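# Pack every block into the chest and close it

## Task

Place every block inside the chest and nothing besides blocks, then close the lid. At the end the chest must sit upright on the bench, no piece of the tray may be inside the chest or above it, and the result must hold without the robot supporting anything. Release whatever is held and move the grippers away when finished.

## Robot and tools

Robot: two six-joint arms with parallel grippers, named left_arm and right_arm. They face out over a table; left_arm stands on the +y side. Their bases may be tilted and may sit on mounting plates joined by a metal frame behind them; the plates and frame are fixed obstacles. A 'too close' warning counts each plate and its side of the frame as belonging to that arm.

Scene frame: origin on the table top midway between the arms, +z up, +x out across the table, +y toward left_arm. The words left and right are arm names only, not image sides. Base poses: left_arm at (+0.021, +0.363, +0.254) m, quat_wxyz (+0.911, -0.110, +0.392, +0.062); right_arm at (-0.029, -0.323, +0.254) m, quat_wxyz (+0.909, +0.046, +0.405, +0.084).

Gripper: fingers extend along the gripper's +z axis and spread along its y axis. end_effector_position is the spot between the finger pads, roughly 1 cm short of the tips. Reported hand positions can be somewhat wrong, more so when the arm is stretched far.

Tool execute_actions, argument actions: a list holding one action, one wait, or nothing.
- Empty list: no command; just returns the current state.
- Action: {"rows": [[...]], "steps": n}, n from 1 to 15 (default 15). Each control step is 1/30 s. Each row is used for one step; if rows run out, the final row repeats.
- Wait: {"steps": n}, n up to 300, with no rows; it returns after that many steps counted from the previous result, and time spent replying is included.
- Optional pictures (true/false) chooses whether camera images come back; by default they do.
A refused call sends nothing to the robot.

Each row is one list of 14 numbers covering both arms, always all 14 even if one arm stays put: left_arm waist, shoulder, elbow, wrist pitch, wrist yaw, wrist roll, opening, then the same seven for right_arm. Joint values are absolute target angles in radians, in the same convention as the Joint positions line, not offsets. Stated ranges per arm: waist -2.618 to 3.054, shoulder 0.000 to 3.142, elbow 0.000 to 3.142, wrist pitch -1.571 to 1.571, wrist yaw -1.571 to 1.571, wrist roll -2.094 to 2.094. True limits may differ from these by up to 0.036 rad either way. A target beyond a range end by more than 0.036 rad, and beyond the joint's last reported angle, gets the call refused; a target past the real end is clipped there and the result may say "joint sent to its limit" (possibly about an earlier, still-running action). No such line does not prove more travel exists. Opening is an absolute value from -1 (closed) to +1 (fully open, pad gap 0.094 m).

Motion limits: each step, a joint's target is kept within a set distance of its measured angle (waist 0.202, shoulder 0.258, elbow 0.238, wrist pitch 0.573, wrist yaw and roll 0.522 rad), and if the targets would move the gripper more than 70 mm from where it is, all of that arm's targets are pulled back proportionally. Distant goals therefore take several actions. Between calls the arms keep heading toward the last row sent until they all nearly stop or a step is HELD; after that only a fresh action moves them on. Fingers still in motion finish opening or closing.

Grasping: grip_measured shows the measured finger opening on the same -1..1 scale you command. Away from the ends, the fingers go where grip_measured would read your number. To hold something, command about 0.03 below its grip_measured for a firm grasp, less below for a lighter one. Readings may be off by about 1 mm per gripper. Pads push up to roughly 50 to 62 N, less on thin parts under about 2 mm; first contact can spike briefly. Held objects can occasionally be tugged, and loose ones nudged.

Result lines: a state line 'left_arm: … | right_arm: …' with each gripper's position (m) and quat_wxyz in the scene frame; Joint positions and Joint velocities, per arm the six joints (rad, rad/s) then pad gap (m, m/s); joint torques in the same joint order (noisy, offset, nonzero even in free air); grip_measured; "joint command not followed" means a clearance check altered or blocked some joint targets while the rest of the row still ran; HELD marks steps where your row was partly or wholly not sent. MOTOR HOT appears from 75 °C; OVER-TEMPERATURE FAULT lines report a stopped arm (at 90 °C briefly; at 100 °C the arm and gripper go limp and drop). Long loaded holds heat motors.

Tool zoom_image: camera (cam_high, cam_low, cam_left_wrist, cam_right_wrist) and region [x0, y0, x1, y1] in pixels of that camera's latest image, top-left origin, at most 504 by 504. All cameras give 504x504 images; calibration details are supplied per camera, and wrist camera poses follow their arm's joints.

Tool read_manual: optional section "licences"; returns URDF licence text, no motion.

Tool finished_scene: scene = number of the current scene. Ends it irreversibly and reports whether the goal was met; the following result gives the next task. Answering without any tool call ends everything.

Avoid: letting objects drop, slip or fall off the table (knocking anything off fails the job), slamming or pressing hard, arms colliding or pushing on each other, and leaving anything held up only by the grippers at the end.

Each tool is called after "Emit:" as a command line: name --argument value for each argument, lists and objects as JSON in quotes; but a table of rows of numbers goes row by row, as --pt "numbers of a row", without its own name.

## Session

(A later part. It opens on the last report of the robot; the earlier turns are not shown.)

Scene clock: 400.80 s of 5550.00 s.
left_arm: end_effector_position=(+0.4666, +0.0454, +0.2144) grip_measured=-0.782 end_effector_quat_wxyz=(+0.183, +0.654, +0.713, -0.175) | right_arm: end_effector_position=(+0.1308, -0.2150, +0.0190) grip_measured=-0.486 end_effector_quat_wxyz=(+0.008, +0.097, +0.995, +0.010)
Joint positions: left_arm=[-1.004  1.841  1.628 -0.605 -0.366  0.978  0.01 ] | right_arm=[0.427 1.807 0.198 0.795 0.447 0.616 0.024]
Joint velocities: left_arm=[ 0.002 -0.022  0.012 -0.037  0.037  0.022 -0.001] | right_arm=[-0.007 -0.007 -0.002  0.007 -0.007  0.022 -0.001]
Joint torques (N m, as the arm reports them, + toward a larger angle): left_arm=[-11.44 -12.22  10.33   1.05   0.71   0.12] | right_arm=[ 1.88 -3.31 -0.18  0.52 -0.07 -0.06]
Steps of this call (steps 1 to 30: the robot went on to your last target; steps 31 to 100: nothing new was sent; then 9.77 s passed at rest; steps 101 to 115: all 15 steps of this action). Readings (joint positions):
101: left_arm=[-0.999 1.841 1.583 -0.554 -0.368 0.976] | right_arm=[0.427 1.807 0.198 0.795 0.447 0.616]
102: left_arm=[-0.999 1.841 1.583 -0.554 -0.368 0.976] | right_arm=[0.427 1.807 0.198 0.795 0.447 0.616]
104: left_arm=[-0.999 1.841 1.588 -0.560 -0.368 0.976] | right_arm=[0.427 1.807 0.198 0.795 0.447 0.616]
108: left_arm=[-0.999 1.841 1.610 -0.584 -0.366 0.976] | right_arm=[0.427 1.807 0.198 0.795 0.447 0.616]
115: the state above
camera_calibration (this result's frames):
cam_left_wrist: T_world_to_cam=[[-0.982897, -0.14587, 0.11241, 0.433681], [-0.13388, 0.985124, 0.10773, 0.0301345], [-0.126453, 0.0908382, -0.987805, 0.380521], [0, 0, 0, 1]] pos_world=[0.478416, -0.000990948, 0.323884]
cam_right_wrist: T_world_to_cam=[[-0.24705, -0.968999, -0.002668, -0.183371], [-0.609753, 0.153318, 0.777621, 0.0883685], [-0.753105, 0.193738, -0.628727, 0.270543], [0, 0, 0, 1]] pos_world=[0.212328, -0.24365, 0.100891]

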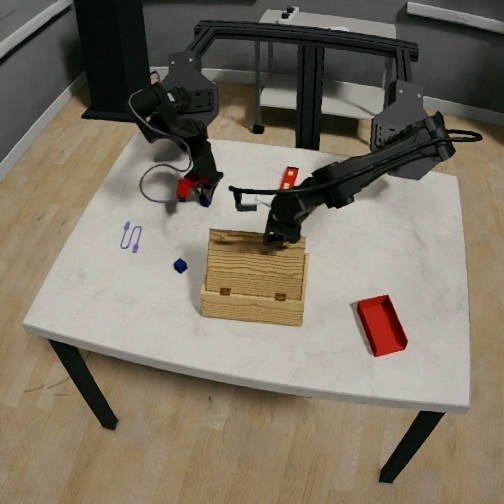

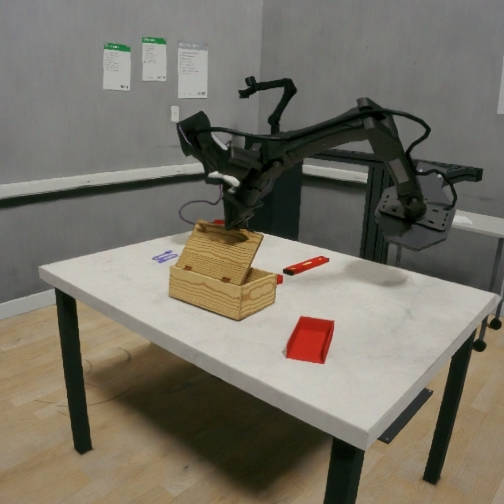

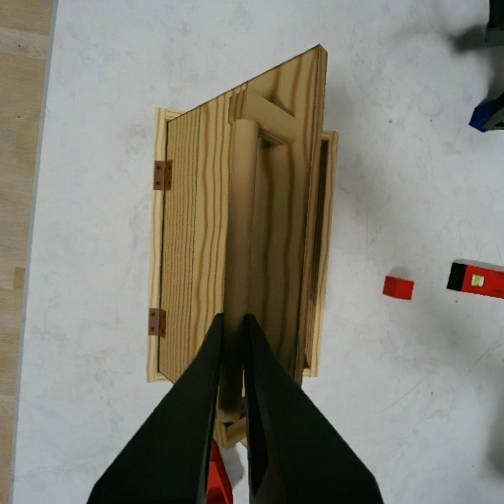

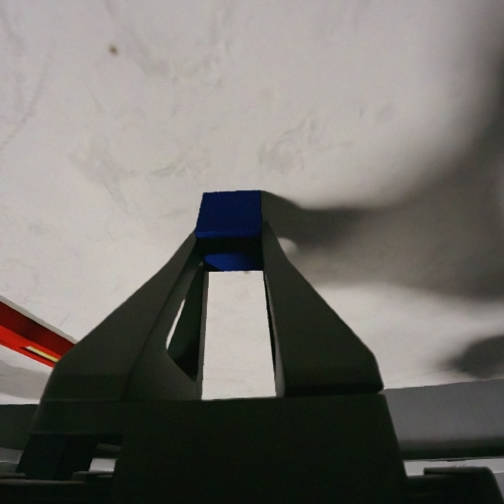

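Emit:
execute_actions --actions '[{"rows":[[-1.04,1.825,1.677,-0.588,-0.33,0.992,-0.785,0.42,1.817,0.215,0.808,0.443,0.61,-0.52],[-1.03,1.835,1.68,-0.59,-0.33,0.994,-0.78,0.42,1.817,0.215,0.808,0.443,0.61,-0.52],[-1.024,1.843,1.687,-0.596,-0.328,0.997,-0.775,0.42,1.817,0.215,0.808,0.443,0.61,-0.52],[-1.021,1.847,1.698,-0.603,-0.326,1,-0.774,0.42,1.817,0.215,0.808,0.443,0.61,-0.52],[-1.018,1.852,1.711,-0.61,-0.324,1.003,-0.774,0.42,1.817,0.215,0.808,0.443,0.61,-0.52],[-1.014,1.856,1.724,-0.617,-0.322,1.006,-0.774,0.42,1.817,0.215,0.808,0.443,0.61,-0.52],[-1.011,1.861,1.737,-0.624,-0.32,1.009,-0.774,0.42,1.817,0.215,0.808,0.443,0.61,-0.52],[-1.007,1.865,1.75,-0.631,-0.318,1.012,-0.774,0.42,1.817,0.215,0.808,0.443,0.61,-0.52],[-1.004,1.87,1.763,-0.638,-0.316,1.015,-0.774,0.42,1.817,0.215,0.808,0.443,0.61,-0.52],[-1,1.874,1.776,-0.645,-0.314,1.018,-0.774,0.42,1.817,0.215,0.808,0.443,0.61,-0.52],[-0.997,1.879,1.789,-0.652,-0.312,1.021,-0.774,0.42,1.817,0.215,0.808,0.443,0.61,-0.52],[-0.994,1.884,1.802,-0.659,-0.31,1.023,-0.774,0.42,1.817,0.215,0.808,0.443,0.61,-0.52],[-0.991,1.888,1.815,-0.666,-0.308,1.025,-0.774,0.42,1.817,0.215,0.808,0.443,0.61,-0.52],[-0.988,1.892,1.826,-0.672,-0.306,1.025,-0.774,0.42,1.817,0.215,0.808,0.443,0.61,-0.52],[-0.986,1.895,1.835,-0.675,-0.305,1.025,-0.774,0.42,1.817,0.215,0.808,0.443,0.61,-0.52]],"steps":15}]' --pictures false

Emit:
execute_actions --actions '[{"steps":8}]'

Scene clock: 424.00 s of 5550.00 s.
left_arm: end_effector_position=(+0.4971, +0.0475, +0.2172) grip_measured=-0.770 end_effector_quat_wxyz=(+0.191, +0.652, +0.714, -0.170) | right_arm: end_effector_position=(+0.1308, -0.2150, +0.0190) grip_measured=-0.486 end_effector_quat_wxyz=(+0.008, +0.097, +0.995, +0.010)
Joint positions: left_arm=[-0.973  1.89   1.771 -0.672 -0.35   1.009  0.011] | right_arm=[0.427 1.807 0.198 0.795 0.447 0.616 0.024]
Joint velocities: left_arm=[ 0.071  0.085  0.315 -0.139  0.007  0.066 -0.001] | right_arm=[ 0.007  0.002 -0.012 -0.022  0.066  0.037  0.001]
Joint torques (N m, as the arm reports them, + toward a larger angle): left_arm=[ -9.17 -10.04   9.96   1.06   0.74   0.08] | right_arm=[ 1.88 -3.16 -0.24  0.52 -0.07 -0.06]
Steps of this call (steps 1 to 15: the robot went on to your last target; steps 16 to 90: nothing new was sent; then 19.70 s passed at rest; steps 91 to 105: all 15 steps of this action). Readings (joint positions):
91: left_arm=[-1.004 1.841 1.628 -0.606 -0.366 0.978] | right_arm=[0.427 1.807 0.198 0.795 0.447 0.616]
92: left_arm=[-1.004 1.841 1.628 -0.606 -0.366 0.978] | right_arm=[0.427 1.807 0.198 0.795 0.447 0.616]
94: left_arm=[-1.004 1.843 1.632 -0.610 -0.366 0.981] | right_arm=[0.427 1.807 0.198 0.795 0.447 0.616]
98: left_arm=[-0.995 1.863 1.679 -0.631 -0.364 0.990] | right_arm=[0.427 1.807 0.198 0.795 0.447 0.616]
105: the state above

Scene clock: 424.27 s of 5550.00 s.
left_arm: end_effector_position=(+0.5005, +0.0485, +0.2172) grip_measured=-0.770 end_effector_quat_wxyz=(+0.191, +0.653, +0.713, -0.170) | right_arm: end_effector_position=(+0.1308, -0.2150, +0.0190) grip_measured=-0.486 end_effector_quat_wxyz=(+0.008, +0.097, +0.995, +0.010)
Joint positions: left_arm=[-0.967  1.895  1.789 -0.682 -0.345  1.016  0.011] | right_arm=[0.427 1.807 0.198 0.795 0.447 0.616 0.024]
Joint velocities: left_arm=[ 0.002 -0.012 -0.002  0.007  0.037  0.007  0.   ] | right_arm=[-0.007 -0.022 -0.007 -0.081  0.007 -0.007 -0.   ]
Joint torques (N m, as the arm reports them, + toward a larger angle): left_arm=[ -9.38 -10.27  10.18   0.94   0.76   0.08] | right_arm=[ 1.86 -3.22 -0.26  0.53 -0.07 -0.09]
Steps of this call (steps 1 to 8: the robot went on to your last target). Readings (joint positions):
1: left_arm=[-0.971 1.892 1.780 -0.676 -0.348 1.010] | right_arm=[0.427 1.807 0.198 0.795 0.447 0.616]
2: left_arm=[-0.969 1.894 1.784 -0.678 -0.348 1.012] | right_arm=[0.427 1.807 0.198 0.795 0.447 0.616]
4: left_arm=[-0.967 1.895 1.788 -0.680 -0.345 1.014] | right_arm=[0.427 1.807 0.198 0.795 0.447 0.616]
8: the state above
camera_calibration (this result's frames):
cam_left_wrist: T_world_to_cam=[[-0.983904, -0.150949, 0.0956425, 0.471473], [-0.141308, 0.984836, 0.100652, 0.0366435], [-0.109385, 0.0855164, -0.990314, 0.379649], [0, 0, 0, 1]] pos_world=[0.51059, 0.00261434, 0.327191]
cam_right_wrist: T_world_to_cam=[[-0.24705, -0.968999, -0.002668, -0.183371], [-0.609753, 0.153318, 0.777621, 0.0883685], [-0.753105, 0.193738, -0.628727, 0.270543], [0, 0, 0, 1]] pos_world=[0.212328, -0.24365, 0.100891]

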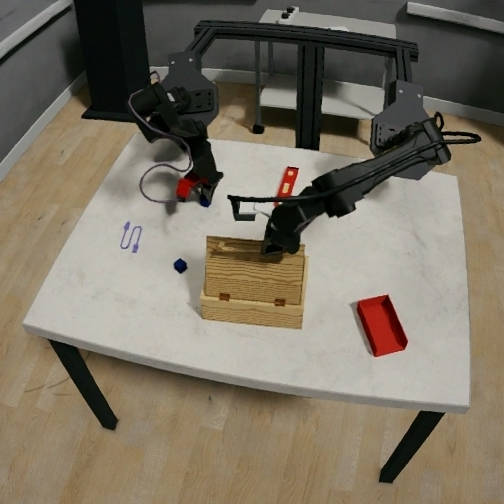

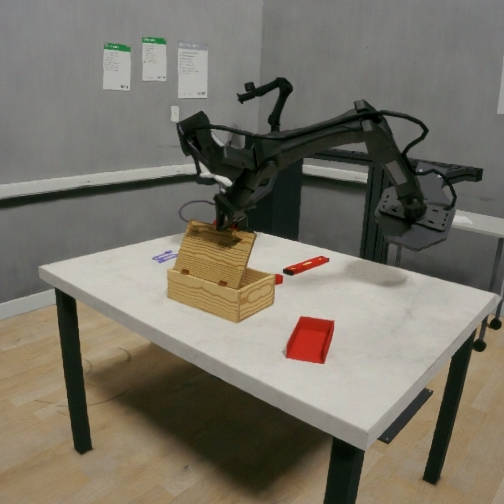

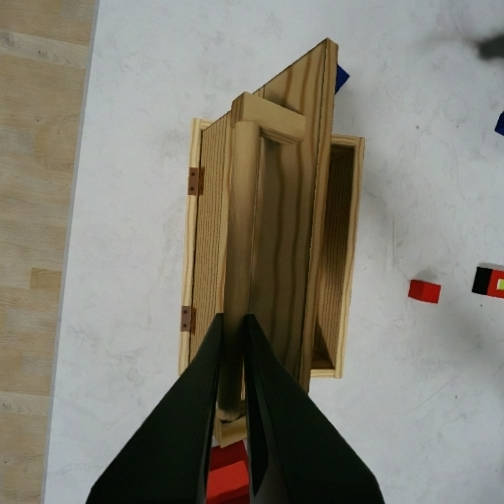

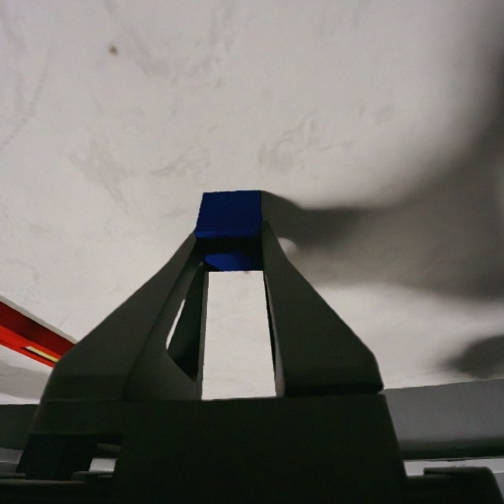

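Emit:
execute_actions --actions '[{"rows":[[-0.984,1.898,1.845,-0.682,-0.303,1.027,-0.766,0.42,1.817,0.215,0.808,0.443,0.61,-0.52],[-0.982,1.902,1.857,-0.69,-0.3,1.029,-0.766,0.42,1.817,0.215,0.808,0.443,0.61,-0.52],[-0.98,1.907,1.871,-0.699,-0.297,1.031,-0.766,0.42,1.817,0.215,0.808,0.443,0.61,-0.52],[-0.977,1.913,1.887,-0.709,-0.295,1.033,-0.766,0.42,1.817,0.215,0.808,0.443,0.61,-0.52],[-0.975,1.919,1.903,-0.719,-0.292,1.035,-0.766,0.42,1.817,0.215,0.808,0.443,0.61,-0.52],[-0.972,1.925,1.92,-0.729,-0.29,1.037,-0.766,0.42,1.817,0.215,0.808,0.443,0.61,-0.52],[-0.969,1.931,1.936,-0.739,-0.287,1.039,-0.766,0.42,1.817,0.215,0.808,0.443,0.61,-0.52],[-0.967,1.938,1.953,-0.749,-0.285,1.041,-0.766,0.42,1.817,0.215,0.808,0.443,0.61,-0.52],[-0.964,1.944,1.969,-0.759,-0.282,1.043,-0.766,0.42,1.817,0.215,0.808,0.443,0.61,-0.52],[-0.961,1.951,1.986,-0.769,-0.28,1.045,-0.766,0.42,1.817,0.215,0.808,0.443,0.61,-0.52],[-0.958,1.958,2.003,-0.779,-0.277,1.047,-0.766,0.42,1.817,0.215,0.808,0.443,0.61,-0.52],[-0.955,1.966,2.022,-0.789,-0.275,1.049,-0.766,0.42,1.817,0.215,0.808,0.443,0.61,-0.52],[-0.952,1.974,2.041,-0.799,-0.272,1.051,-0.766,0.42,1.817,0.215,0.808,0.443,0.61,-0.52],[-0.949,1.982,2.06,-0.809,-0.27,1.053,-0.766,0.42,1.817,0.215,0.808,0.443,0.61,-0.52],[-0.946,1.99,2.079,-0.819,-0.268,1.055,-0.766,0.42,1.817,0.215,0.808,0.443,0.61,-0.52]],"steps":15}]' --pictures false

Emit:
execute_actions --actions '[{"rows":[[-0.943,1.998,2.098,-0.829,-0.266,1.057,-0.766,0.42,1.817,0.215,0.808,0.443,0.61,-0.52],[-0.94,2.007,2.118,-0.839,-0.264,1.059,-0.766,0.42,1.817,0.215,0.808,0.443,0.61,-0.52],[-0.937,2.016,2.138,-0.849,-0.262,1.061,-0.766,0.42,1.817,0.215,0.808,0.443,0.61,-0.52],[-0.934,2.025,2.158,-0.859,-0.26,1.063,-0.766,0.42,1.817,0.215,0.808,0.443,0.61,-0.52],[-0.931,2.034,2.178,-0.868,-0.258,1.065,-0.766,0.42,1.817,0.215,0.808,0.443,0.61,-0.52],[-0.928,2.042,2.197,-0.875,-0.257,1.066,-0.766,0.42,1.817,0.215,0.808,0.443,0.61,-0.52]],"steps":15}]'

Scene clock: 449.17 s of 5550.00 s.
left_arm: end_effector_position=(+0.5293, +0.0492, +0.2178) grip_measured=-0.764 end_effector_quat_wxyz=(+0.189, +0.654, +0.712, -0.174) | right_arm: end_effector_position=(+0.1308, -0.2150, +0.0190) grip_measured=-0.486 end_effector_quat_wxyz=(+0.008, +0.097, +0.995, +0.010)
Joint positions: left_arm=[-0.934  1.984  2.    -0.803 -0.315  1.04   0.011] | right_arm=[0.427 1.807 0.198 0.795 0.447 0.616 0.024]
Joint velocities: left_arm=[ 0.105  0.222  0.554 -0.286  0.125  0.081 -0.   ] | right_arm=[-0.017  0.007  0.012  0.051  0.095  0.051  0.   ]
Joint torques (N m, as the arm reports them, + toward a larger angle): left_arm=[ -9.54 -11.72  10.33   1.09   0.73   0.06] | right_arm=[ 1.86 -3.35 -0.28  0.53 -0.07 -0.07]
Steps of this call (steps 1 to 30: the robot went on to your last target; steps 31 to 100: nothing new was sent; then 21.07 s passed at rest; steps 101 to 115: all 15 steps of this action). Readings (joint positions):
101: left_arm=[-0.967 1.895 1.789 -0.683 -0.344 1.017] | right_arm=[0.427 1.807 0.198 0.795 0.447 0.616]
102: left_arm=[-0.967 1.897 1.793 -0.687 -0.344 1.018] | right_arm=[0.427 1.807 0.198 0.795 0.447 0.616]
104: left_arm=[-0.966 1.907 1.815 -0.704 -0.342 1.019] | right_arm=[0.427 1.807 0.198 0.795 0.447 0.616]
108: left_arm=[-0.956 1.934 1.876 -0.739 -0.331 1.026] | right_arm=[0.427 1.807 0.198 0.795 0.447 0.616]
115: the state above

Scene clock: 449.67 s of 5550.00 s.
left_arm: end_effector_position=(+0.5512, +0.0526, +0.2178) grip_measured=-0.764 end_effector_quat_wxyz=(+0.192, +0.650, +0.714, -0.172) | right_arm: end_effector_position=(+0.1308, -0.2150, +0.0190) grip_measured=-0.486 end_effector_quat_wxyz=(+0.008, +0.097, +0.995, +0.010)
Joint positions: left_arm=[-0.908  2.046  2.149 -0.876 -0.299  1.056  0.011] | right_arm=[0.427 1.807 0.198 0.795 0.447 0.616 0.024]
Joint velocities: left_arm=[-0.002 -0.012  0.012 -0.037  0.037  0.095  0.   ] | right_arm=[-0.002 -0.007 -0.007 -0.037  0.022 -0.081 -0.001]
Joint torques (N m, as the arm reports them, + toward a larger angle): left_arm=[ -9.95 -11.97  10.5    0.85   0.8    0.08] | right_arm=[ 1.86 -3.19 -0.25  0.52 -0.07 -0.05]
Steps of this call (steps 1 to 15: all 15 steps of this action). Readings (joint positions):
1: left_arm=[-0.930 1.992 2.018 -0.813 -0.313 1.042] | right_arm=[0.427 1.807 0.198 0.795 0.447 0.616]
2: left_arm=[-0.927 2.000 2.038 -0.822 -0.311 1.044] | right_arm=[0.427 1.807 0.198 0.795 0.447 0.616]
4: left_arm=[-0.921 2.017 2.077 -0.842 -0.307 1.047] | right_arm=[0.427 1.807 0.198 0.795 0.447 0.616]
8: left_arm=[-0.911 2.045 2.141 -0.868 -0.300 1.053] | right_arm=[0.427 1.807 0.198 0.795 0.447 0.616]
15: the state above
camera_calibration (this result's frames):
cam_left_wrist: T_world_to_cam=[[-0.983051, -0.154867, 0.0981204, 0.521155], [-0.145535, 0.984678, 0.0960638, 0.0430028], [-0.111494, 0.0801557, -0.990527, 0.386886], [0, 0, 0, 1]] pos_world=[0.561716, 0.00735453, 0.327954]
cam_right_wrist: T_world_to_cam=[[-0.24705, -0.968999, -0.002668, -0.183371], [-0.609753, 0.153318, 0.777621, 0.0883685], [-0.753105, 0.193738, -0.628727, 0.270543], [0, 0, 0, 1]] pos_world=[0.212328, -0.24365, 0.100891]

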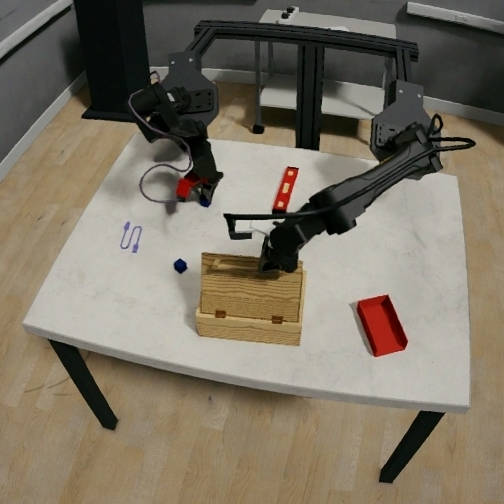

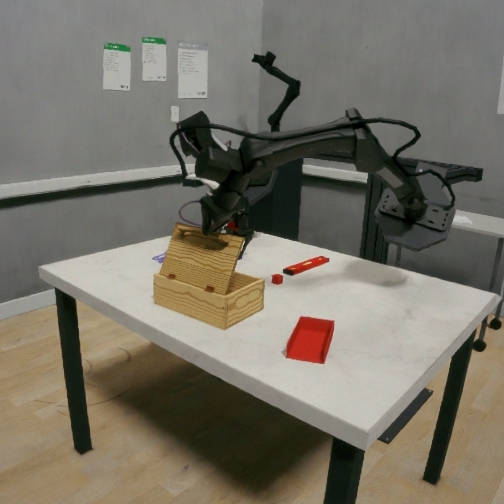

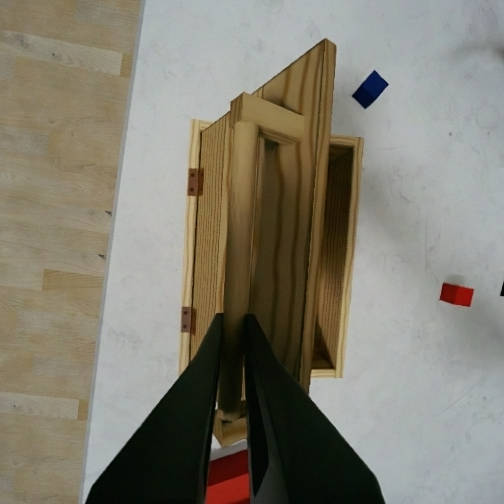

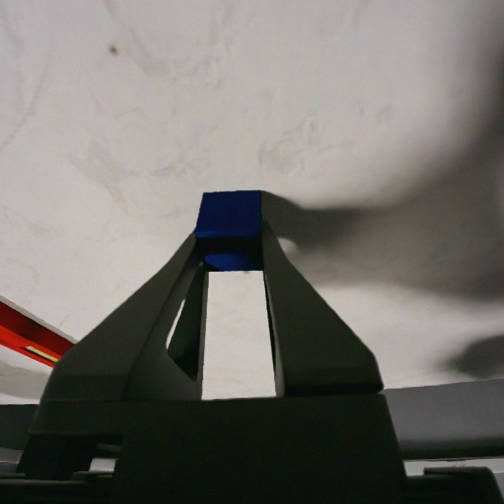

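Emit:
execute_actions --actions '[{"rows":[[-0.928,2.042,2.197,-0.875,-0.257,1.066,-0.79,0.44,1.77,0.2,0.75,0.46,0.6,-0.52],[-0.928,2.042,2.197,-0.875,-0.257,1.066,-0.79,0.46,1.72,0.19,0.69,0.48,0.58,-0.52],[-0.928,2.042,2.197,-0.875,-0.257,1.066,-0.79,0.48,1.66,0.19,0.62,0.5,0.54,-0.52],[-0.928,2.042,2.197,-0.875,-0.257,1.066,-0.79,0.51,1.6,0.19,0.55,0.52,0.48,-0.52],[-0.928,2.042,2.197,-0.875,-0.257,1.066,-0.79,0.54,1.54,0.2,0.48,0.54,0.41,-0.52],[-0.928,2.042,2.197,-0.875,-0.257,1.066,-0.79,0.57,1.49,0.23,0.4,0.56,0.34,-0.52],[-0.928,2.042,2.197,-0.875,-0.257,1.066,-0.79,0.6,1.44,0.27,0.32,0.58,0.26,-0.52],[-0.928,2.042,2.197,-0.875,-0.257,1.066,-0.79,0.63,1.39,0.31,0.24,0.6,0.18,-0.52],[-0.928,2.042,2.197,-0.875,-0.257,1.066,-0.79,0.66,1.35,0.36,0.16,0.62,0.1,-0.52],[-0.928,2.042,2.197,-0.875,-0.257,1.066,-0.79,0.68,1.32,0.41,0.09,0.64,0.02,-0.52],[-0.928,2.042,2.197,-0.875,-0.257,1.066,-0.79,0.7,1.3,0.46,0.03,0.66,-0.06,-0.52],[-0.928,2.042,2.197,-0.875,-0.257,1.066,-0.79,0.72,1.3,0.52,-0.02,0.68,-0.14,-0.52],[-0.928,2.042,2.197,-0.875,-0.257,1.066,-0.79,0.73,1.31,0.58,-0.05,0.7,-0.22,-0.52],[-0.928,2.042,2.197,-0.875,-0.257,1.066,-0.79,0.74,1.33,0.64,-0.07,0.72,-0.3,-0.52],[-0.928,2.042,2.197,-0.875,-0.257,1.066,-0.79,0.75,1.35,0.7,-0.07,0.74,-0.39,-0.52]],"steps":15}]' --pictures false

Emit:
execute_actions --actions '[{"rows":[[-0.928,2.042,2.197,-0.875,-0.257,1.066,-0.79,0.755,1.37,0.76,-0.07,0.76,-0.48,-0.52],[-0.928,2.042,2.197,-0.875,-0.257,1.066,-0.79,0.76,1.4,0.82,-0.07,0.78,-0.57,-0.52],[-0.928,2.042,2.197,-0.875,-0.257,1.066,-0.79,0.76,1.43,0.88,-0.07,0.8,-0.66,-0.52],[-0.928,2.042,2.197,-0.875,-0.257,1.066,-0.79,0.76,1.46,0.94,-0.07,0.82,-0.75,-0.52],[-0.928,2.042,2.197,-0.875,-0.257,1.066,-0.79,0.76,1.49,1.0,-0.07,0.83,-0.84,-0.52],[-0.928,2.042,2.197,-0.875,-0.257,1.066,-0.79,0.755,1.52,1.06,-0.07,0.84,-0.93,-0.52],[-0.928,2.042,2.197,-0.875,-0.257,1.066,-0.79,0.75,1.55,1.11,-0.07,0.85,-1.02,-0.52],[-0.928,2.042,2.197,-0.875,-0.257,1.066,-0.79,0.745,1.575,1.16,-0.07,0.85,-1.1,-0.52],[-0.928,2.042,2.197,-0.875,-0.257,1.066,-0.79,0.74,1.6,1.2,-0.07,0.85,-1.17,-0.52],[-0.928,2.042,2.197,-0.875,-0.257,1.066,-0.79,0.735,1.62,1.24,-0.07,0.85,-1.22,-0.52],[-0.928,2.042,2.197,-0.875,-0.257,1.066,-0.79,0.73,1.635,1.27,-0.07,0.85,-1.24,-0.52],[-0.928,2.042,2.197,-0.875,-0.257,1.066,-0.79,0.722,1.65,1.29,-0.07,0.85,-1.24,-0.52],[-0.928,2.042,2.197,-0.875,-0.257,1.066,-0.79,0.718,1.655,1.3,-0.07,0.85,-1.24,-0.52]],"steps":15}]' --pictures false

Emit:
execute_actions --actions '[{"steps":10}]'

Scene clock: 499.60 s of 5550.00 s.
left_arm: end_effector_position=(+0.5511, +0.0527, +0.2178) grip_measured=-0.780 end_effector_quat_wxyz=(+0.192, +0.651, +0.714, -0.172) | right_arm: end_effector_position=(+0.2620, -0.1176, +0.1164) grip_measured=-0.486 end_effector_quat_wxyz=(+0.122, -0.281, +0.951, +0.034)
Joint positions: left_arm=[-0.908  2.046  2.149 -0.877 -0.299  1.056  0.01 ] | right_arm=[ 0.716  1.333  0.583  0.087  0.646 -0.065  0.024]
Joint velocities: left_arm=[ 0.002 -0.017 -0.007  0.022 -0.037  0.007 -0.   ] | right_arm=[ 0.305  0.125  1.736 -0.945  0.549 -2.029  0.001]
Joint torques (N m, as the arm reports them, + toward a larger angle): left_arm=[ -9.99 -11.94  10.55   0.83   0.8    0.1 ] | right_arm=[ 4.44 -3.81  4.39  0.62  0.14 -0.01]
Steps of this call (steps 1 to 15: the robot went on to your last target; steps 16 to 90: nothing new was sent; then 46.43 s passed at rest; steps 91 to 105: all 15 steps of this action). Readings (joint positions):
91: left_arm=[-0.908 2.046 2.149 -0.876 -0.299 1.056] | right_arm=[0.427 1.804 0.198 0.789 0.447 0.615]
92: left_arm=[-0.908 2.046 2.149 -0.876 -0.299 1.056] | right_arm=[0.430 1.789 0.198 0.770 0.450 0.610]
94: left_arm=[-0.908 2.046 2.149 -0.877 -0.299 1.056] | right_arm=[0.455 1.715 0.198 0.695 0.467 0.579]
98: left_arm=[-0.908 2.046 2.149 -0.877 -0.299 1.056] | right_arm=[0.567 1.489 0.230 0.484 0.522 0.413]
105: the state above

Scene clock: 500.10 s of 5550.00 s.
left_arm: end_effector_position=(+0.5511, +0.0527, +0.2178) grip_measured=-0.780 end_effector_quat_wxyz=(+0.192, +0.651, +0.714, -0.172) | right_arm: end_effector_position=(+0.4358, -0.0389, +0.1499) grip_measured=-0.486 end_effector_quat_wxyz=(+0.185, -0.643, +0.731, -0.133)
Joint positions: left_arm=[-0.908  2.046  2.149 -0.877 -0.299  1.056  0.01 ] | right_arm=[ 0.721  1.648  1.275 -0.039  0.829 -1.127  0.024]
Joint velocities: left_arm=[ 0.007  0.002  0.007 -0.037  0.007  0.007 -0.002] | right_arm=[-0.1    0.09   0.115 -0.095  0.066 -0.652  0.   ]
Joint torques (N m, as the arm reports them, + toward a larger angle): left_arm=[ -9.94 -11.97  10.52   0.85   0.81   0.1 ] | right_arm=[ 5.67 -7.18  6.31  0.68  0.11  0.  ]
Steps of this call (steps 1 to 15: all 15 steps of this action). Readings (joint positions):
1: left_arm=[-0.908 2.046 2.149 -0.877 -0.299 1.056] | right_arm=[0.726 1.340 0.644 0.057 0.665 -0.144]
2: left_arm=[-0.908 2.046 2.149 -0.877 -0.299 1.056] | right_arm=[0.733 1.354 0.705 0.034 0.686 -0.225]
4: left_arm=[-0.908 2.046 2.149 -0.877 -0.299 1.056] | right_arm=[0.740 1.398 0.828 0.004 0.726 -0.393]
8: left_arm=[-0.908 2.046 2.149 -0.877 -0.299 1.056] | right_arm=[0.741 1.519 1.062 -0.026 0.792 -0.739]
15: the state above

Scene clock: 500.43 s of 5550.00 s.
left_arm: end_effector_position=(+0.5511, +0.0527, +0.2178) grip_measured=-0.780 end_effector_quat_wxyz=(+0.192, +0.651, +0.714, -0.172) | right_arm: end_effector_position=(+0.4341, -0.0448, +0.1463) grip_measured=-0.486 end_effector_quat_wxyz=(+0.165, -0.683, +0.696, -0.149)
Joint positions: left_arm=[-0.908  2.046  2.149 -0.877 -0.299  1.056  0.01 ] | right_arm=[ 0.714  1.651  1.276 -0.061  0.843 -1.226  0.024]
Joint velocities: left_arm=[-0.002 -0.002 -0.027 -0.066 -0.037 -0.022 -0.   ] | right_arm=[-0.007 -0.017  0.002 -0.007 -0.007 -0.125  0.   ]
Joint torques (N m, as the arm reports them, + toward a larger angle): left_arm=[ -9.98 -11.96  10.51   0.84   0.79   0.09] | right_arm=[ 5.35 -7.11  6.78  0.87  0.16 -0.07]
Steps of this call (steps 1 to 10: the robot went on to your last target). Readings (joint positions):
1: left_arm=[-0.908 2.046 2.149 -0.877 -0.299 1.056] | right_arm=[0.718 1.650 1.276 -0.042 0.832 -1.149]
2: left_arm=[-0.908 2.046 2.149 -0.877 -0.299 1.056] | right_arm=[0.716 1.650 1.276 -0.046 0.835 -1.167]
4: left_arm=[-0.908 2.046 2.149 -0.877 -0.299 1.056] | right_arm=[0.714 1.651 1.276 -0.053 0.840 -1.193]
8: left_arm=[-0.908 2.046 2.149 -0.877 -0.299 1.056] | right_arm=[0.714 1.651 1.276 -0.060 0.842 -1.219]
10: the state above
camera_calibration (this result's frames):
cam_left_wrist: T_world_to_cam=[[-0.983083, -0.154397, 0.0985336, 0.520909], [-0.144988, 0.984722, 0.0964454, 0.0425341], [-0.111919, 0.0805277, -0.990449, 0.387014], [0, 0, 0, 1]] pos_world=[0.561578, 0.0073772, 0.327889]
cam_right_wrist: T_world_to_cam=[[0.891005, -0.0779482, 0.447251, -0.46308], [-0.391546, -0.630564, 0.670135, 0.0341046], [0.229785, -0.772213, -0.592356, 0.0708467], [0, 0, 0, 1]] pos_world=[0.409681, 0.0401176, 0.226225]

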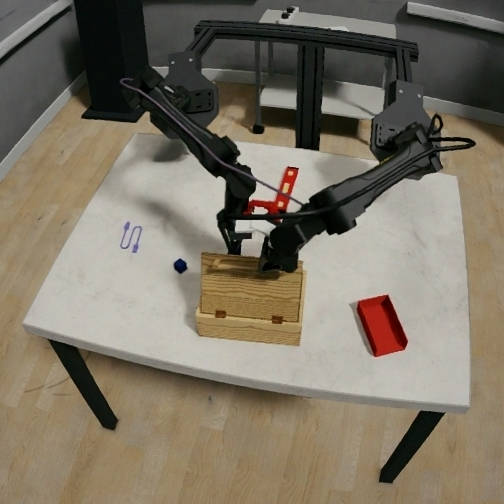

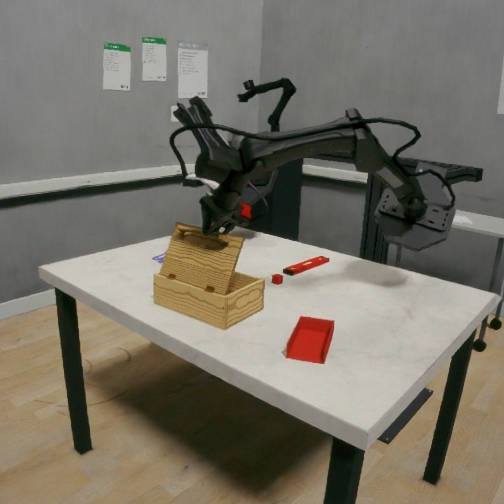

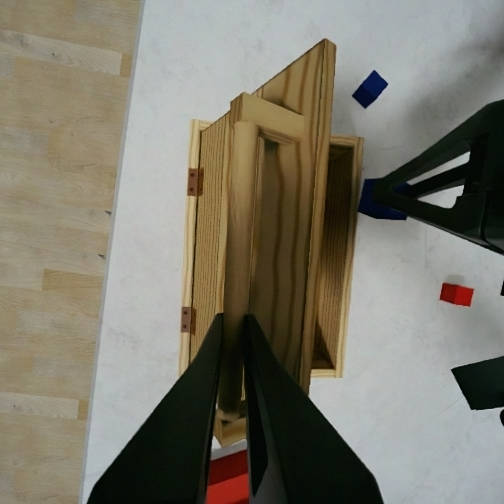

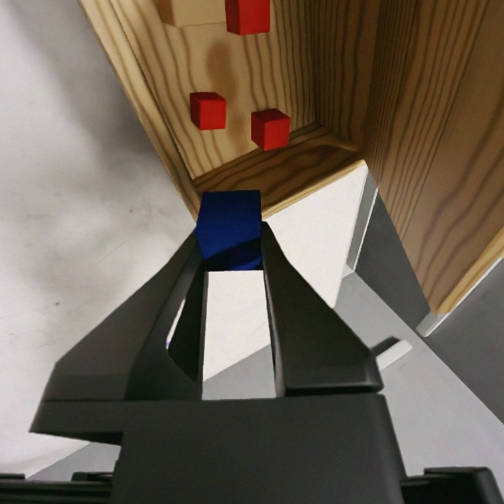

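Emit:
zoom_image --camera "cam_right_wrist" --region '[60, 0, 400, 240]'

Region (60, 0, 400, 240) of cam_right_wrist's 504x504 image, scaled by 1.482, with more detail than that image has; it fills the top 356 rows of this view, and the rest is white.

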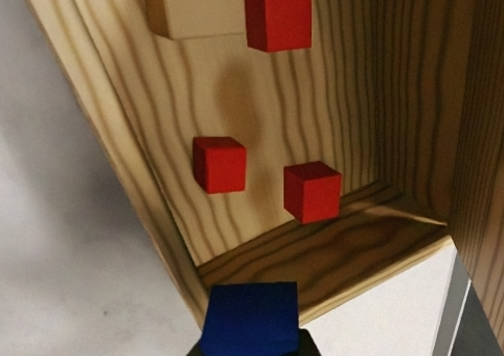

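Emit:
execute_actions --actions '[{"rows":[[-0.928,2.042,2.197,-0.875,-0.257,1.066,-0.79,0.705,1.67,1.315,-0.04,0.825,-1.25,-0.52],[-0.928,2.042,2.197,-0.875,-0.257,1.066,-0.79,0.69,1.69,1.33,-0.02,0.805,-1.26,-0.52],[-0.928,2.042,2.197,-0.875,-0.257,1.066,-0.79,0.675,1.71,1.343,0,0.79,-1.27,-0.52],[-0.928,2.042,2.197,-0.875,-0.257,1.066,-0.79,0.66,1.73,1.356,0.015,0.775,-1.28,-0.52],[-0.928,2.042,2.197,-0.875,-0.257,1.066,-0.79,0.645,1.75,1.37,0.03,0.76,-1.29,-0.52],[-0.928,2.042,2.197,-0.875,-0.257,1.066,-0.79,0.63,1.77,1.384,0.045,0.745,-1.3,-0.52],[-0.928,2.042,2.197,-0.875,-0.257,1.066,-0.79,0.617,1.79,1.398,0.055,0.73,-1.31,-0.52],[-0.928,2.042,2.197,-0.875,-0.257,1.066,-0.79,0.604,1.81,1.412,0.065,0.72,-1.32,-0.52],[-0.928,2.042,2.197,-0.875,-0.257,1.066,-0.79,0.592,1.83,1.426,0.075,0.71,-1.33,-0.52],[-0.928,2.042,2.197,-0.875,-0.257,1.066,-0.79,0.58,1.85,1.44,0.08,0.7,-1.33,-0.52],[-0.928,2.042,2.197,-0.875,-0.257,1.066,-0.79,0.57,1.87,1.454,0.085,0.695,-1.33,-0.52],[-0.928,2.042,2.197,-0.875,-0.257,1.066,-0.79,0.56,1.885,1.465,0.085,0.693,-1.33,-0.52]],"steps":15}]' --pictures false

Emit:
execute_actions --actions '[{"steps":8}]'

Scene clock: 536.33 s of 5550.00 s.
left_arm: end_effector_position=(+0.5498, +0.0526, +0.2178) grip_measured=-0.780 end_effector_quat_wxyz=(+0.191, +0.652, +0.713, -0.174) | right_arm: end_effector_position=(+0.4703, -0.0493, +0.0636) grip_measured=-0.488 end_effector_quat_wxyz=(+0.151, -0.685, +0.694, -0.162)
Joint positions: left_arm=[-0.908  2.046  2.149 -0.881 -0.295  1.057  0.01 ] | right_arm=[ 0.553  1.888  1.436  0.065  0.729 -1.32   0.024]
Joint velocities: left_arm=[-0.012 -0.022 -0.002 -0.081  0.007  0.037 -0.001] | right_arm=[-0.071  0.081  0.046  0.125 -0.139 -0.095 -0.001]
Joint torques (N m, as the arm reports them, + toward a larger angle): left_arm=[-10.01 -11.96  10.57   0.97   0.67   0.06] | right_arm=[ 6.63 -9.48  6.68  1.   -0.17 -0.06]
Steps of this call (steps 1 to 30: the robot went on to your last target; steps 31 to 100: nothing new was sent; then 32.07 s passed at rest; steps 101 to 115: all 15 steps of this action). Readings (joint positions):
101: left_arm=[-0.908 2.046 2.149 -0.877 -0.299 1.056] | right_arm=[0.713 1.653 1.278 -0.063 0.844 -1.239]
102: left_arm=[-0.908 2.046 2.149 -0.877 -0.299 1.056] | right_arm=[0.710 1.658 1.284 -0.060 0.840 -1.243]
104: left_arm=[-0.908 2.046 2.149 -0.877 -0.299 1.056] | right_arm=[0.691 1.685 1.309 -0.042 0.824 -1.253]
108: left_arm=[-0.908 2.046 2.149 -0.877 -0.299 1.056] | right_arm=[0.628 1.767 1.368 0.009 0.781 -1.283]
115: the state above

Scene clock: 536.60 s of 5550.00 s.
left_arm: end_effector_position=(+0.5495, +0.0526, +0.2177) grip_measured=-0.780 end_effector_quat_wxyz=(+0.191, +0.653, +0.712, -0.175) | right_arm: end_effector_position=(+0.4706, -0.0467, +0.0632) grip_measured=-0.488 end_effector_quat_wxyz=(+0.156, -0.688, +0.692, -0.156)
Joint positions: left_arm=[-0.908  2.046  2.149 -0.882 -0.294  1.058  0.01 ] | right_arm=[ 0.552  1.888  1.437  0.069  0.712 -1.326  0.024]
Joint velocities: left_arm=[-0.002 -0.012 -0.012 -0.037  0.007  0.007 -0.001] | right_arm=[-0.002 -0.017  0.002 -0.081 -0.007 -0.037 -0.   ]
Joint torques (N m, as the arm reports them, + toward a larger angle): left_arm=[-10.02 -11.96  10.49   0.9    0.75   0.07] | right_arm=[ 6.44 -9.14  6.77  1.08 -0.17  0.02]
Steps of this call (steps 1 to 8: the robot went on to your last target). Readings (joint positions):
1: left_arm=[-0.908 2.046 2.149 -0.882 -0.294 1.058] | right_arm=[0.552 1.888 1.437 0.067 0.726 -1.322]
2: left_arm=[-0.908 2.046 2.149 -0.882 -0.294 1.058] | right_arm=[0.552 1.888 1.437 0.067 0.723 -1.323]
4: left_arm=[-0.908 2.046 2.149 -0.882 -0.294 1.058] | right_arm=[0.552 1.888 1.437 0.069 0.717 -1.325]
8: the state above
camera_calibration (this result's frames):
cam_left_wrist: T_world_to_cam=[[-0.98373, -0.147538, 0.102506, 0.518486], [-0.137878, 0.985815, 0.0957006, 0.0386247], [-0.115171, 0.0800103, -0.990118, 0.388576], [0, 0, 0, 1]] pos_world=[0.560128, 0.0073294, 0.327892]
cam_right_wrist: T_world_to_cam=[[0.892292, -0.0607594, 0.44735, -0.458387], [-0.386196, -0.615916, 0.686659, 0.100031], [0.233809, -0.785465, -0.573042, 0.00799972], [0, 0, 0, 1]] pos_world=[0.445776, 0.0400426, 0.140957]

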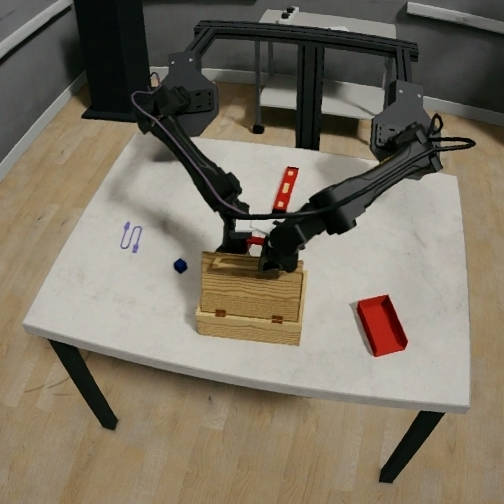

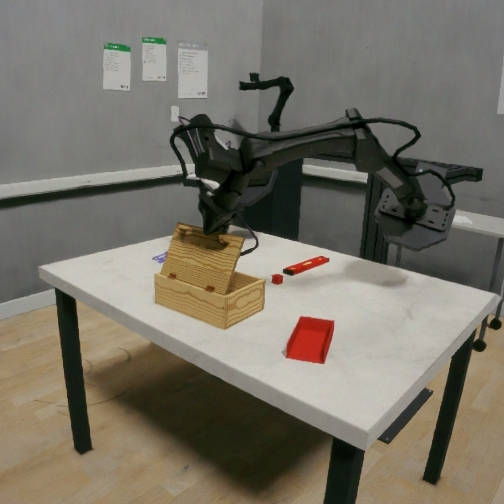

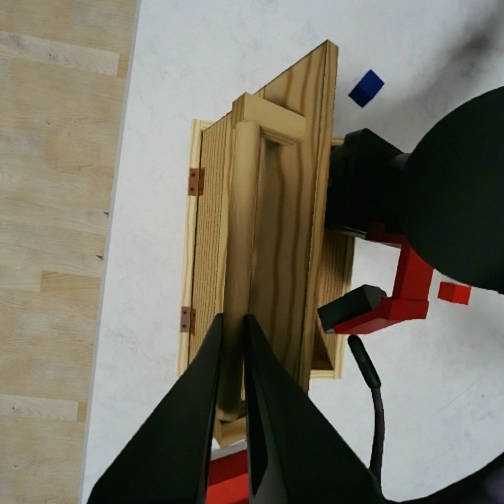

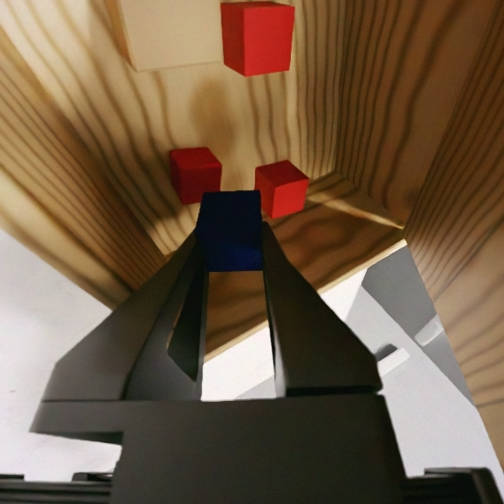

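Emit:
execute_actions --actions '[{"rows":[[-0.928,2.042,2.197,-0.875,-0.257,1.066,-0.79,0.557,1.89,1.48,0.08,0.693,-1.33,-0.52],[-0.928,2.042,2.197,-0.875,-0.257,1.066,-0.79,0.553,1.895,1.495,0.07,0.69,-1.33,-0.52],[-0.928,2.042,2.197,-0.875,-0.257,1.066,-0.79,0.55,1.9,1.51,0.06,0.685,-1.33,-0.52],[-0.928,2.042,2.197,-0.875,-0.257,1.066,-0.79,0.548,1.905,1.52,0.05,0.685,-1.33,-0.52],[-0.928,2.042,2.197,-0.875,-0.257,1.066,-0.79,0.548,1.905,1.52,0.05,0.685,-1.33,-0.52],[-0.928,2.042,2.197,-0.875,-0.257,1.066,-0.79,0.548,1.905,1.52,0.05,0.685,-1.33,-0.52],[-0.928,2.042,2.197,-0.875,-0.257,1.066,-0.79,0.548,1.905,1.52,0.05,0.685,-1.33,-0.52],[-0.928,2.042,2.197,-0.875,-0.257,1.066,-0.79,0.548,1.905,1.52,0.05,0.685,-1.33,-0.47],[-0.928,2.042,2.197,-0.875,-0.257,1.066,-0.79,0.548,1.905,1.52,0.05,0.685,-1.33,-0.42],[-0.928,2.042,2.197,-0.875,-0.257,1.066,-0.79,0.548,1.905,1.52,0.05,0.685,-1.33,-0.33]],"steps":15}]' --pictures false

Emit:
execute_actions --actions '[{"rows":[[-0.928,2.042,2.197,-0.875,-0.257,1.066,-0.79,0.575,1.87,1.5,0.04,0.72,-1.32,-0.33],[-0.928,2.042,2.197,-0.875,-0.257,1.066,-0.79,0.595,1.84,1.48,0.02,0.74,-1.31,-0.33],[-0.928,2.042,2.197,-0.875,-0.257,1.066,-0.79,0.615,1.81,1.455,0,0.76,-1.3,-0.33],[-0.928,2.042,2.197,-0.875,-0.257,1.066,-0.79,0.635,1.78,1.43,-0.02,0.78,-1.29,-0.33],[-0.928,2.042,2.197,-0.875,-0.257,1.066,-0.79,0.655,1.75,1.4,-0.04,0.8,-1.28,-0.33],[-0.928,2.042,2.197,-0.875,-0.257,1.066,-0.79,0.675,1.72,1.37,-0.06,0.82,-1.27,-0.33],[-0.928,2.042,2.197,-0.875,-0.257,1.066,-0.79,0.695,1.69,1.34,-0.07,0.84,-1.26,-0.33],[-0.928,2.042,2.197,-0.875,-0.257,1.066,-0.79,0.715,1.66,1.3,-0.08,0.86,-1.25,-0.33],[-0.928,2.042,2.197,-0.875,-0.257,1.066,-0.79,0.735,1.63,1.26,-0.09,0.87,-1.2,-0.33],[-0.928,2.042,2.197,-0.875,-0.257,1.066,-0.79,0.755,1.6,1.22,-0.1,0.88,-1.1,-0.33],[-0.928,2.042,2.197,-0.875,-0.257,1.066,-0.79,0.775,1.57,1.18,-0.1,0.89,-1,-0.33],[-0.928,2.042,2.197,-0.875,-0.257,1.066,-0.79,0.79,1.54,1.14,-0.1,0.9,-0.85,-0.33],[-0.928,2.042,2.197,-0.875,-0.257,1.066,-0.79,0.8,1.52,1.11,-0.1,0.9,-0.7,-0.33],[-0.928,2.042,2.197,-0.875,-0.257,1.066,-0.79,0.81,1.5,1.1,-0.1,0.9,-0.55,-0.33],[-0.928,2.042,2.197,-0.875,-0.257,1.066,-0.79,0.81,1.5,1.1,-0.1,0.9,-0.4,-0.33]],"steps":15}]' --pictures false

Emit:
execute_actions --actions '[{"rows":[[-0.928,2.042,2.197,-0.875,-0.257,1.066,-0.79,0.81,1.5,1.1,-0.1,0.9,1.3,0.3]],"steps":15}]' --pictures false

Emit:
execute_actions --actions '[{"steps":15}]'

Scene clock: 565.97 s of 5550.00 s.
left_arm: end_effector_position=(+0.5495, +0.0526, +0.2177) grip_measured=-0.780 end_effector_quat_wxyz=(+0.191, +0.653, +0.712, -0.175) | right_arm: end_effector_position=(+0.4880, -0.0419, +0.0688) grip_measured=-0.331 end_effector_quat_wxyz=(+0.170, -0.679, +0.696, -0.159)
Joint positions: left_arm=[-0.908  2.046  2.149 -0.882 -0.294  1.058  0.01 ] | right_arm=[ 0.547  1.902  1.497  0.059  0.702 -1.328  0.031]
Joint velocities: left_arm=[-0.007  0.002 -0.007  0.037 -0.007  0.007  0.001] | right_arm=[-0.022  0.017  0.002 -0.081  0.066 -0.022 -0.001]
Joint torques (N m, as the arm reports them, + toward a larger angle): left_arm=[ -9.92 -11.96  10.5    0.9    0.75   0.07] | right_arm=[ 5.93 -9.02  6.53  0.9  -0.13 -0.02]
Steps of this call (steps 1 to 30: the robot went on to your last target; steps 31 to 100: nothing new was sent; then 25.53 s passed at rest; steps 101 to 115: all 15 steps of this action). Readings (joint positions):
101: left_arm=[-0.908 2.046 2.149 -0.882 -0.294 1.058] | right_arm=[0.552 1.888 1.439 0.069 0.709 -1.328]
102: left_arm=[-0.908 2.046 2.149 -0.882 -0.294 1.058] | right_arm=[0.552 1.891 1.445 0.068 0.709 -1.328]
104: left_arm=[-0.908 2.046 2.149 -0.882 -0.294 1.058] | right_arm=[0.551 1.898 1.468 0.062 0.706 -1.328]
108: left_arm=[-0.908 2.046 2.149 -0.882 -0.294 1.058] | right_arm=[0.548 1.902 1.495 0.062 0.703 -1.328]
115: the state above

Scene clock: 566.47 s of 5550.00 s.
left_arm: end_effector_position=(+0.5495, +0.0526, +0.2177) grip_measured=-0.780 end_effector_quat_wxyz=(+0.191, +0.653, +0.712, -0.175) | right_arm: end_effector_position=(+0.3998, -0.0495, +0.1718) grip_measured=-0.331 end_effector_quat_wxyz=(+0.194, -0.571, +0.792, -0.100)
Joint positions: left_arm=[-0.908  2.046  2.149 -0.882 -0.294  1.058  0.01 ] | right_arm=[ 0.79   1.527  1.133 -0.074  0.865 -0.866  0.031]
Joint velocities: left_arm=[-0.032 -0.007 -0.007  0.022 -0.081  0.007  0.   ] | right_arm=[ 0.212 -0.393 -0.535 -0.271  0.227  2.835  0.001]
Joint torques (N m, as the arm reports them, + toward a larger angle): left_arm=[-10.   -11.97  10.48   0.88   0.75   0.07] | right_arm=[ 5.34 -6.36  5.19  1.03  0.14  0.06]
Steps of this call (steps 1 to 15: all 15 steps of this action). Readings (joint positions):
1: left_arm=[-0.908 2.046 2.149 -0.882 -0.294 1.058] | right_arm=[0.547 1.902 1.497 0.058 0.704 -1.328]
2: left_arm=[-0.908 2.046 2.149 -0.882 -0.294 1.058] | right_arm=[0.550 1.899 1.495 0.052 0.710 -1.327]
4: left_arm=[-0.908 2.046 2.149 -0.882 -0.294 1.058] | right_arm=[0.568 1.869 1.469 0.033 0.730 -1.320]
8: left_arm=[-0.908 2.046 2.149 -0.882 -0.294 1.058] | right_arm=[0.654 1.743 1.364 -0.021 0.789 -1.293]
15: the state above

Scene clock: 566.97 s of 5550.00 s.
left_arm: end_effector_position=(+0.5495, +0.0526, +0.2177) grip_measured=-0.780 end_effector_quat_wxyz=(+0.191, +0.653, +0.712, -0.175) | right_arm: end_effector_position=(+0.3913, -0.0563, +0.1699) grip_measured=+0.299 end_effector_quat_wxyz=(+0.206, +0.111, +0.971, +0.045)
Joint positions: left_arm=[-0.908  2.046  2.149 -0.882 -0.294  1.058  0.01 ] | right_arm=[ 0.795  1.516  1.109 -0.094  0.886  0.633  0.061]
Joint velocities: left_arm=[-0.002  0.012  0.007  0.066 -0.007 -0.037  0.001] | right_arm=[-0.017 -0.022  0.002 -0.007 -0.007  2.879 -0.001]
Joint torques (N m, as the arm reports them, + toward a larger angle): left_arm=[ -9.96 -11.93  10.51   0.89   0.75   0.07] | right_arm=[ 5.89 -7.33  4.33  0.78  0.22 -0.05]
Steps of this call (steps 1 to 15: all 15 steps of this action). Readings (joint positions):
1: left_arm=[-0.908 2.046 2.149 -0.882 -0.294 1.058] | right_arm=[0.795 1.518 1.119 -0.081 0.871 -0.766]
2: left_arm=[-0.908 2.046 2.149 -0.882 -0.294 1.058] | right_arm=[0.795 1.516 1.113 -0.086 0.875 -0.667]
4: left_arm=[-0.908 2.046 2.149 -0.882 -0.294 1.058] | right_arm=[0.795 1.516 1.109 -0.092 0.881 -0.468]
8: left_arm=[-0.908 2.046 2.149 -0.882 -0.294 1.058] | right_arm=[0.795 1.516 1.109 -0.094 0.885 -0.069]
15: the state above

Scene clock: 567.47 s of 5550.00 s.
left_arm: end_effector_position=(+0.5495, +0.0526, +0.2177) grip_measured=-0.780 end_effector_quat_wxyz=(+0.191, +0.653, +0.712, -0.175) | right_arm: end_effector_position=(+0.3913, -0.0563, +0.1699) grip_measured=+0.299 end_effector_quat_wxyz=(+0.182, +0.410, +0.887, +0.107)
Joint positions: left_arm=[-0.908  2.046  2.149 -0.882 -0.294  1.058  0.01 ] | right_arm=[ 0.795  1.516  1.109 -0.094  0.886  1.272  0.061]
Joint velocities: left_arm=[ 0.007 -0.007  0.007 -0.081  0.037  0.007  0.   ] | right_arm=[-0.002 -0.017 -0.002  0.037 -0.051  0.154  0.   ]
Joint torques (N m, as the arm reports them, + toward a larger angle): left_arm=[ -9.97 -11.93  10.48   0.89   0.75   0.08] | right_arm=[ 6.06 -7.36  4.29  0.82  0.22 -0.02]
Steps of this call (steps 1 to 15: the robot went on to your last target). Readings (joint positions):
1: left_arm=[-0.908 2.046 2.149 -0.882 -0.294 1.058] | right_arm=[0.795 1.516 1.109 -0.094 0.886 0.734]
2: left_arm=[-0.908 2.046 2.149 -0.882 -0.294 1.058] | right_arm=[0.795 1.516 1.109 -0.094 0.886 0.834]
4: left_arm=[-0.908 2.046 2.149 -0.882 -0.294 1.058] | right_arm=[0.795 1.516 1.109 -0.094 0.886 1.001]
8: left_arm=[-0.908 2.046 2.149 -0.882 -0.294 1.058] | right_arm=[0.795 1.516 1.109 -0.094 0.886 1.177]
15: the state above
camera_calibration (this result's frames):
cam_left_wrist: T_world_to_cam=[[-0.98373, -0.147538, 0.102506, 0.518486], [-0.137878, 0.985815, 0.0957006, 0.0386247], [-0.115171, 0.0800103, -0.990118, 0.388576], [0, 0, 0, 1]] pos_world=[0.560128, 0.0073294, 0.327892]
cam_right_wrist: T_world_to_cam=[[-0.729209, -0.597064, -0.33432, 0.301187], [-0.656693, 0.473241, 0.587194, 0.174272], [-0.192378, 0.647733, -0.737179, 0.355443], [0, 0, 0, 1]] pos_world=[0.402451, -0.132877, 0.260386]

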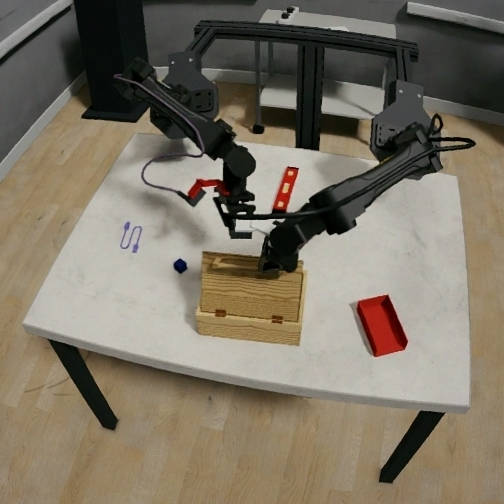

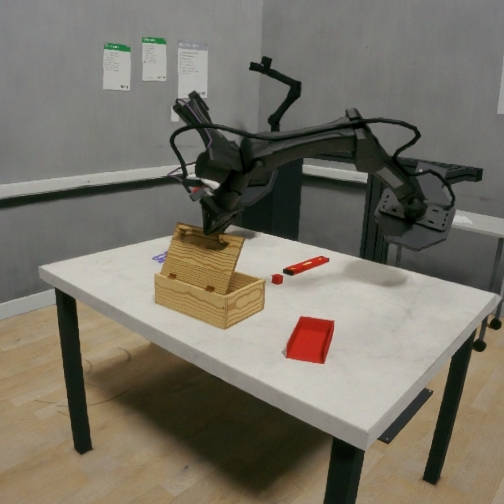

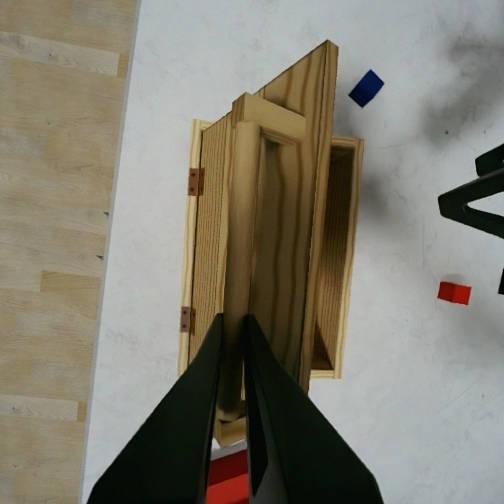

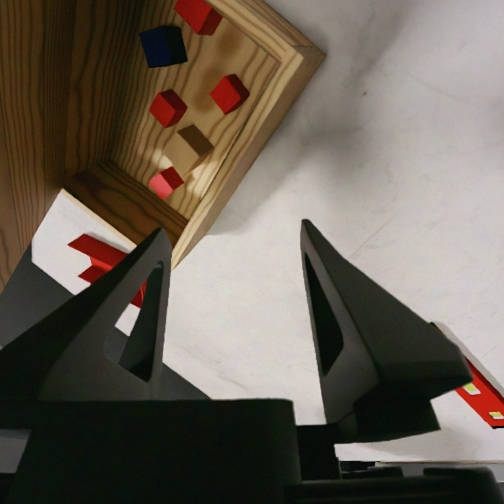

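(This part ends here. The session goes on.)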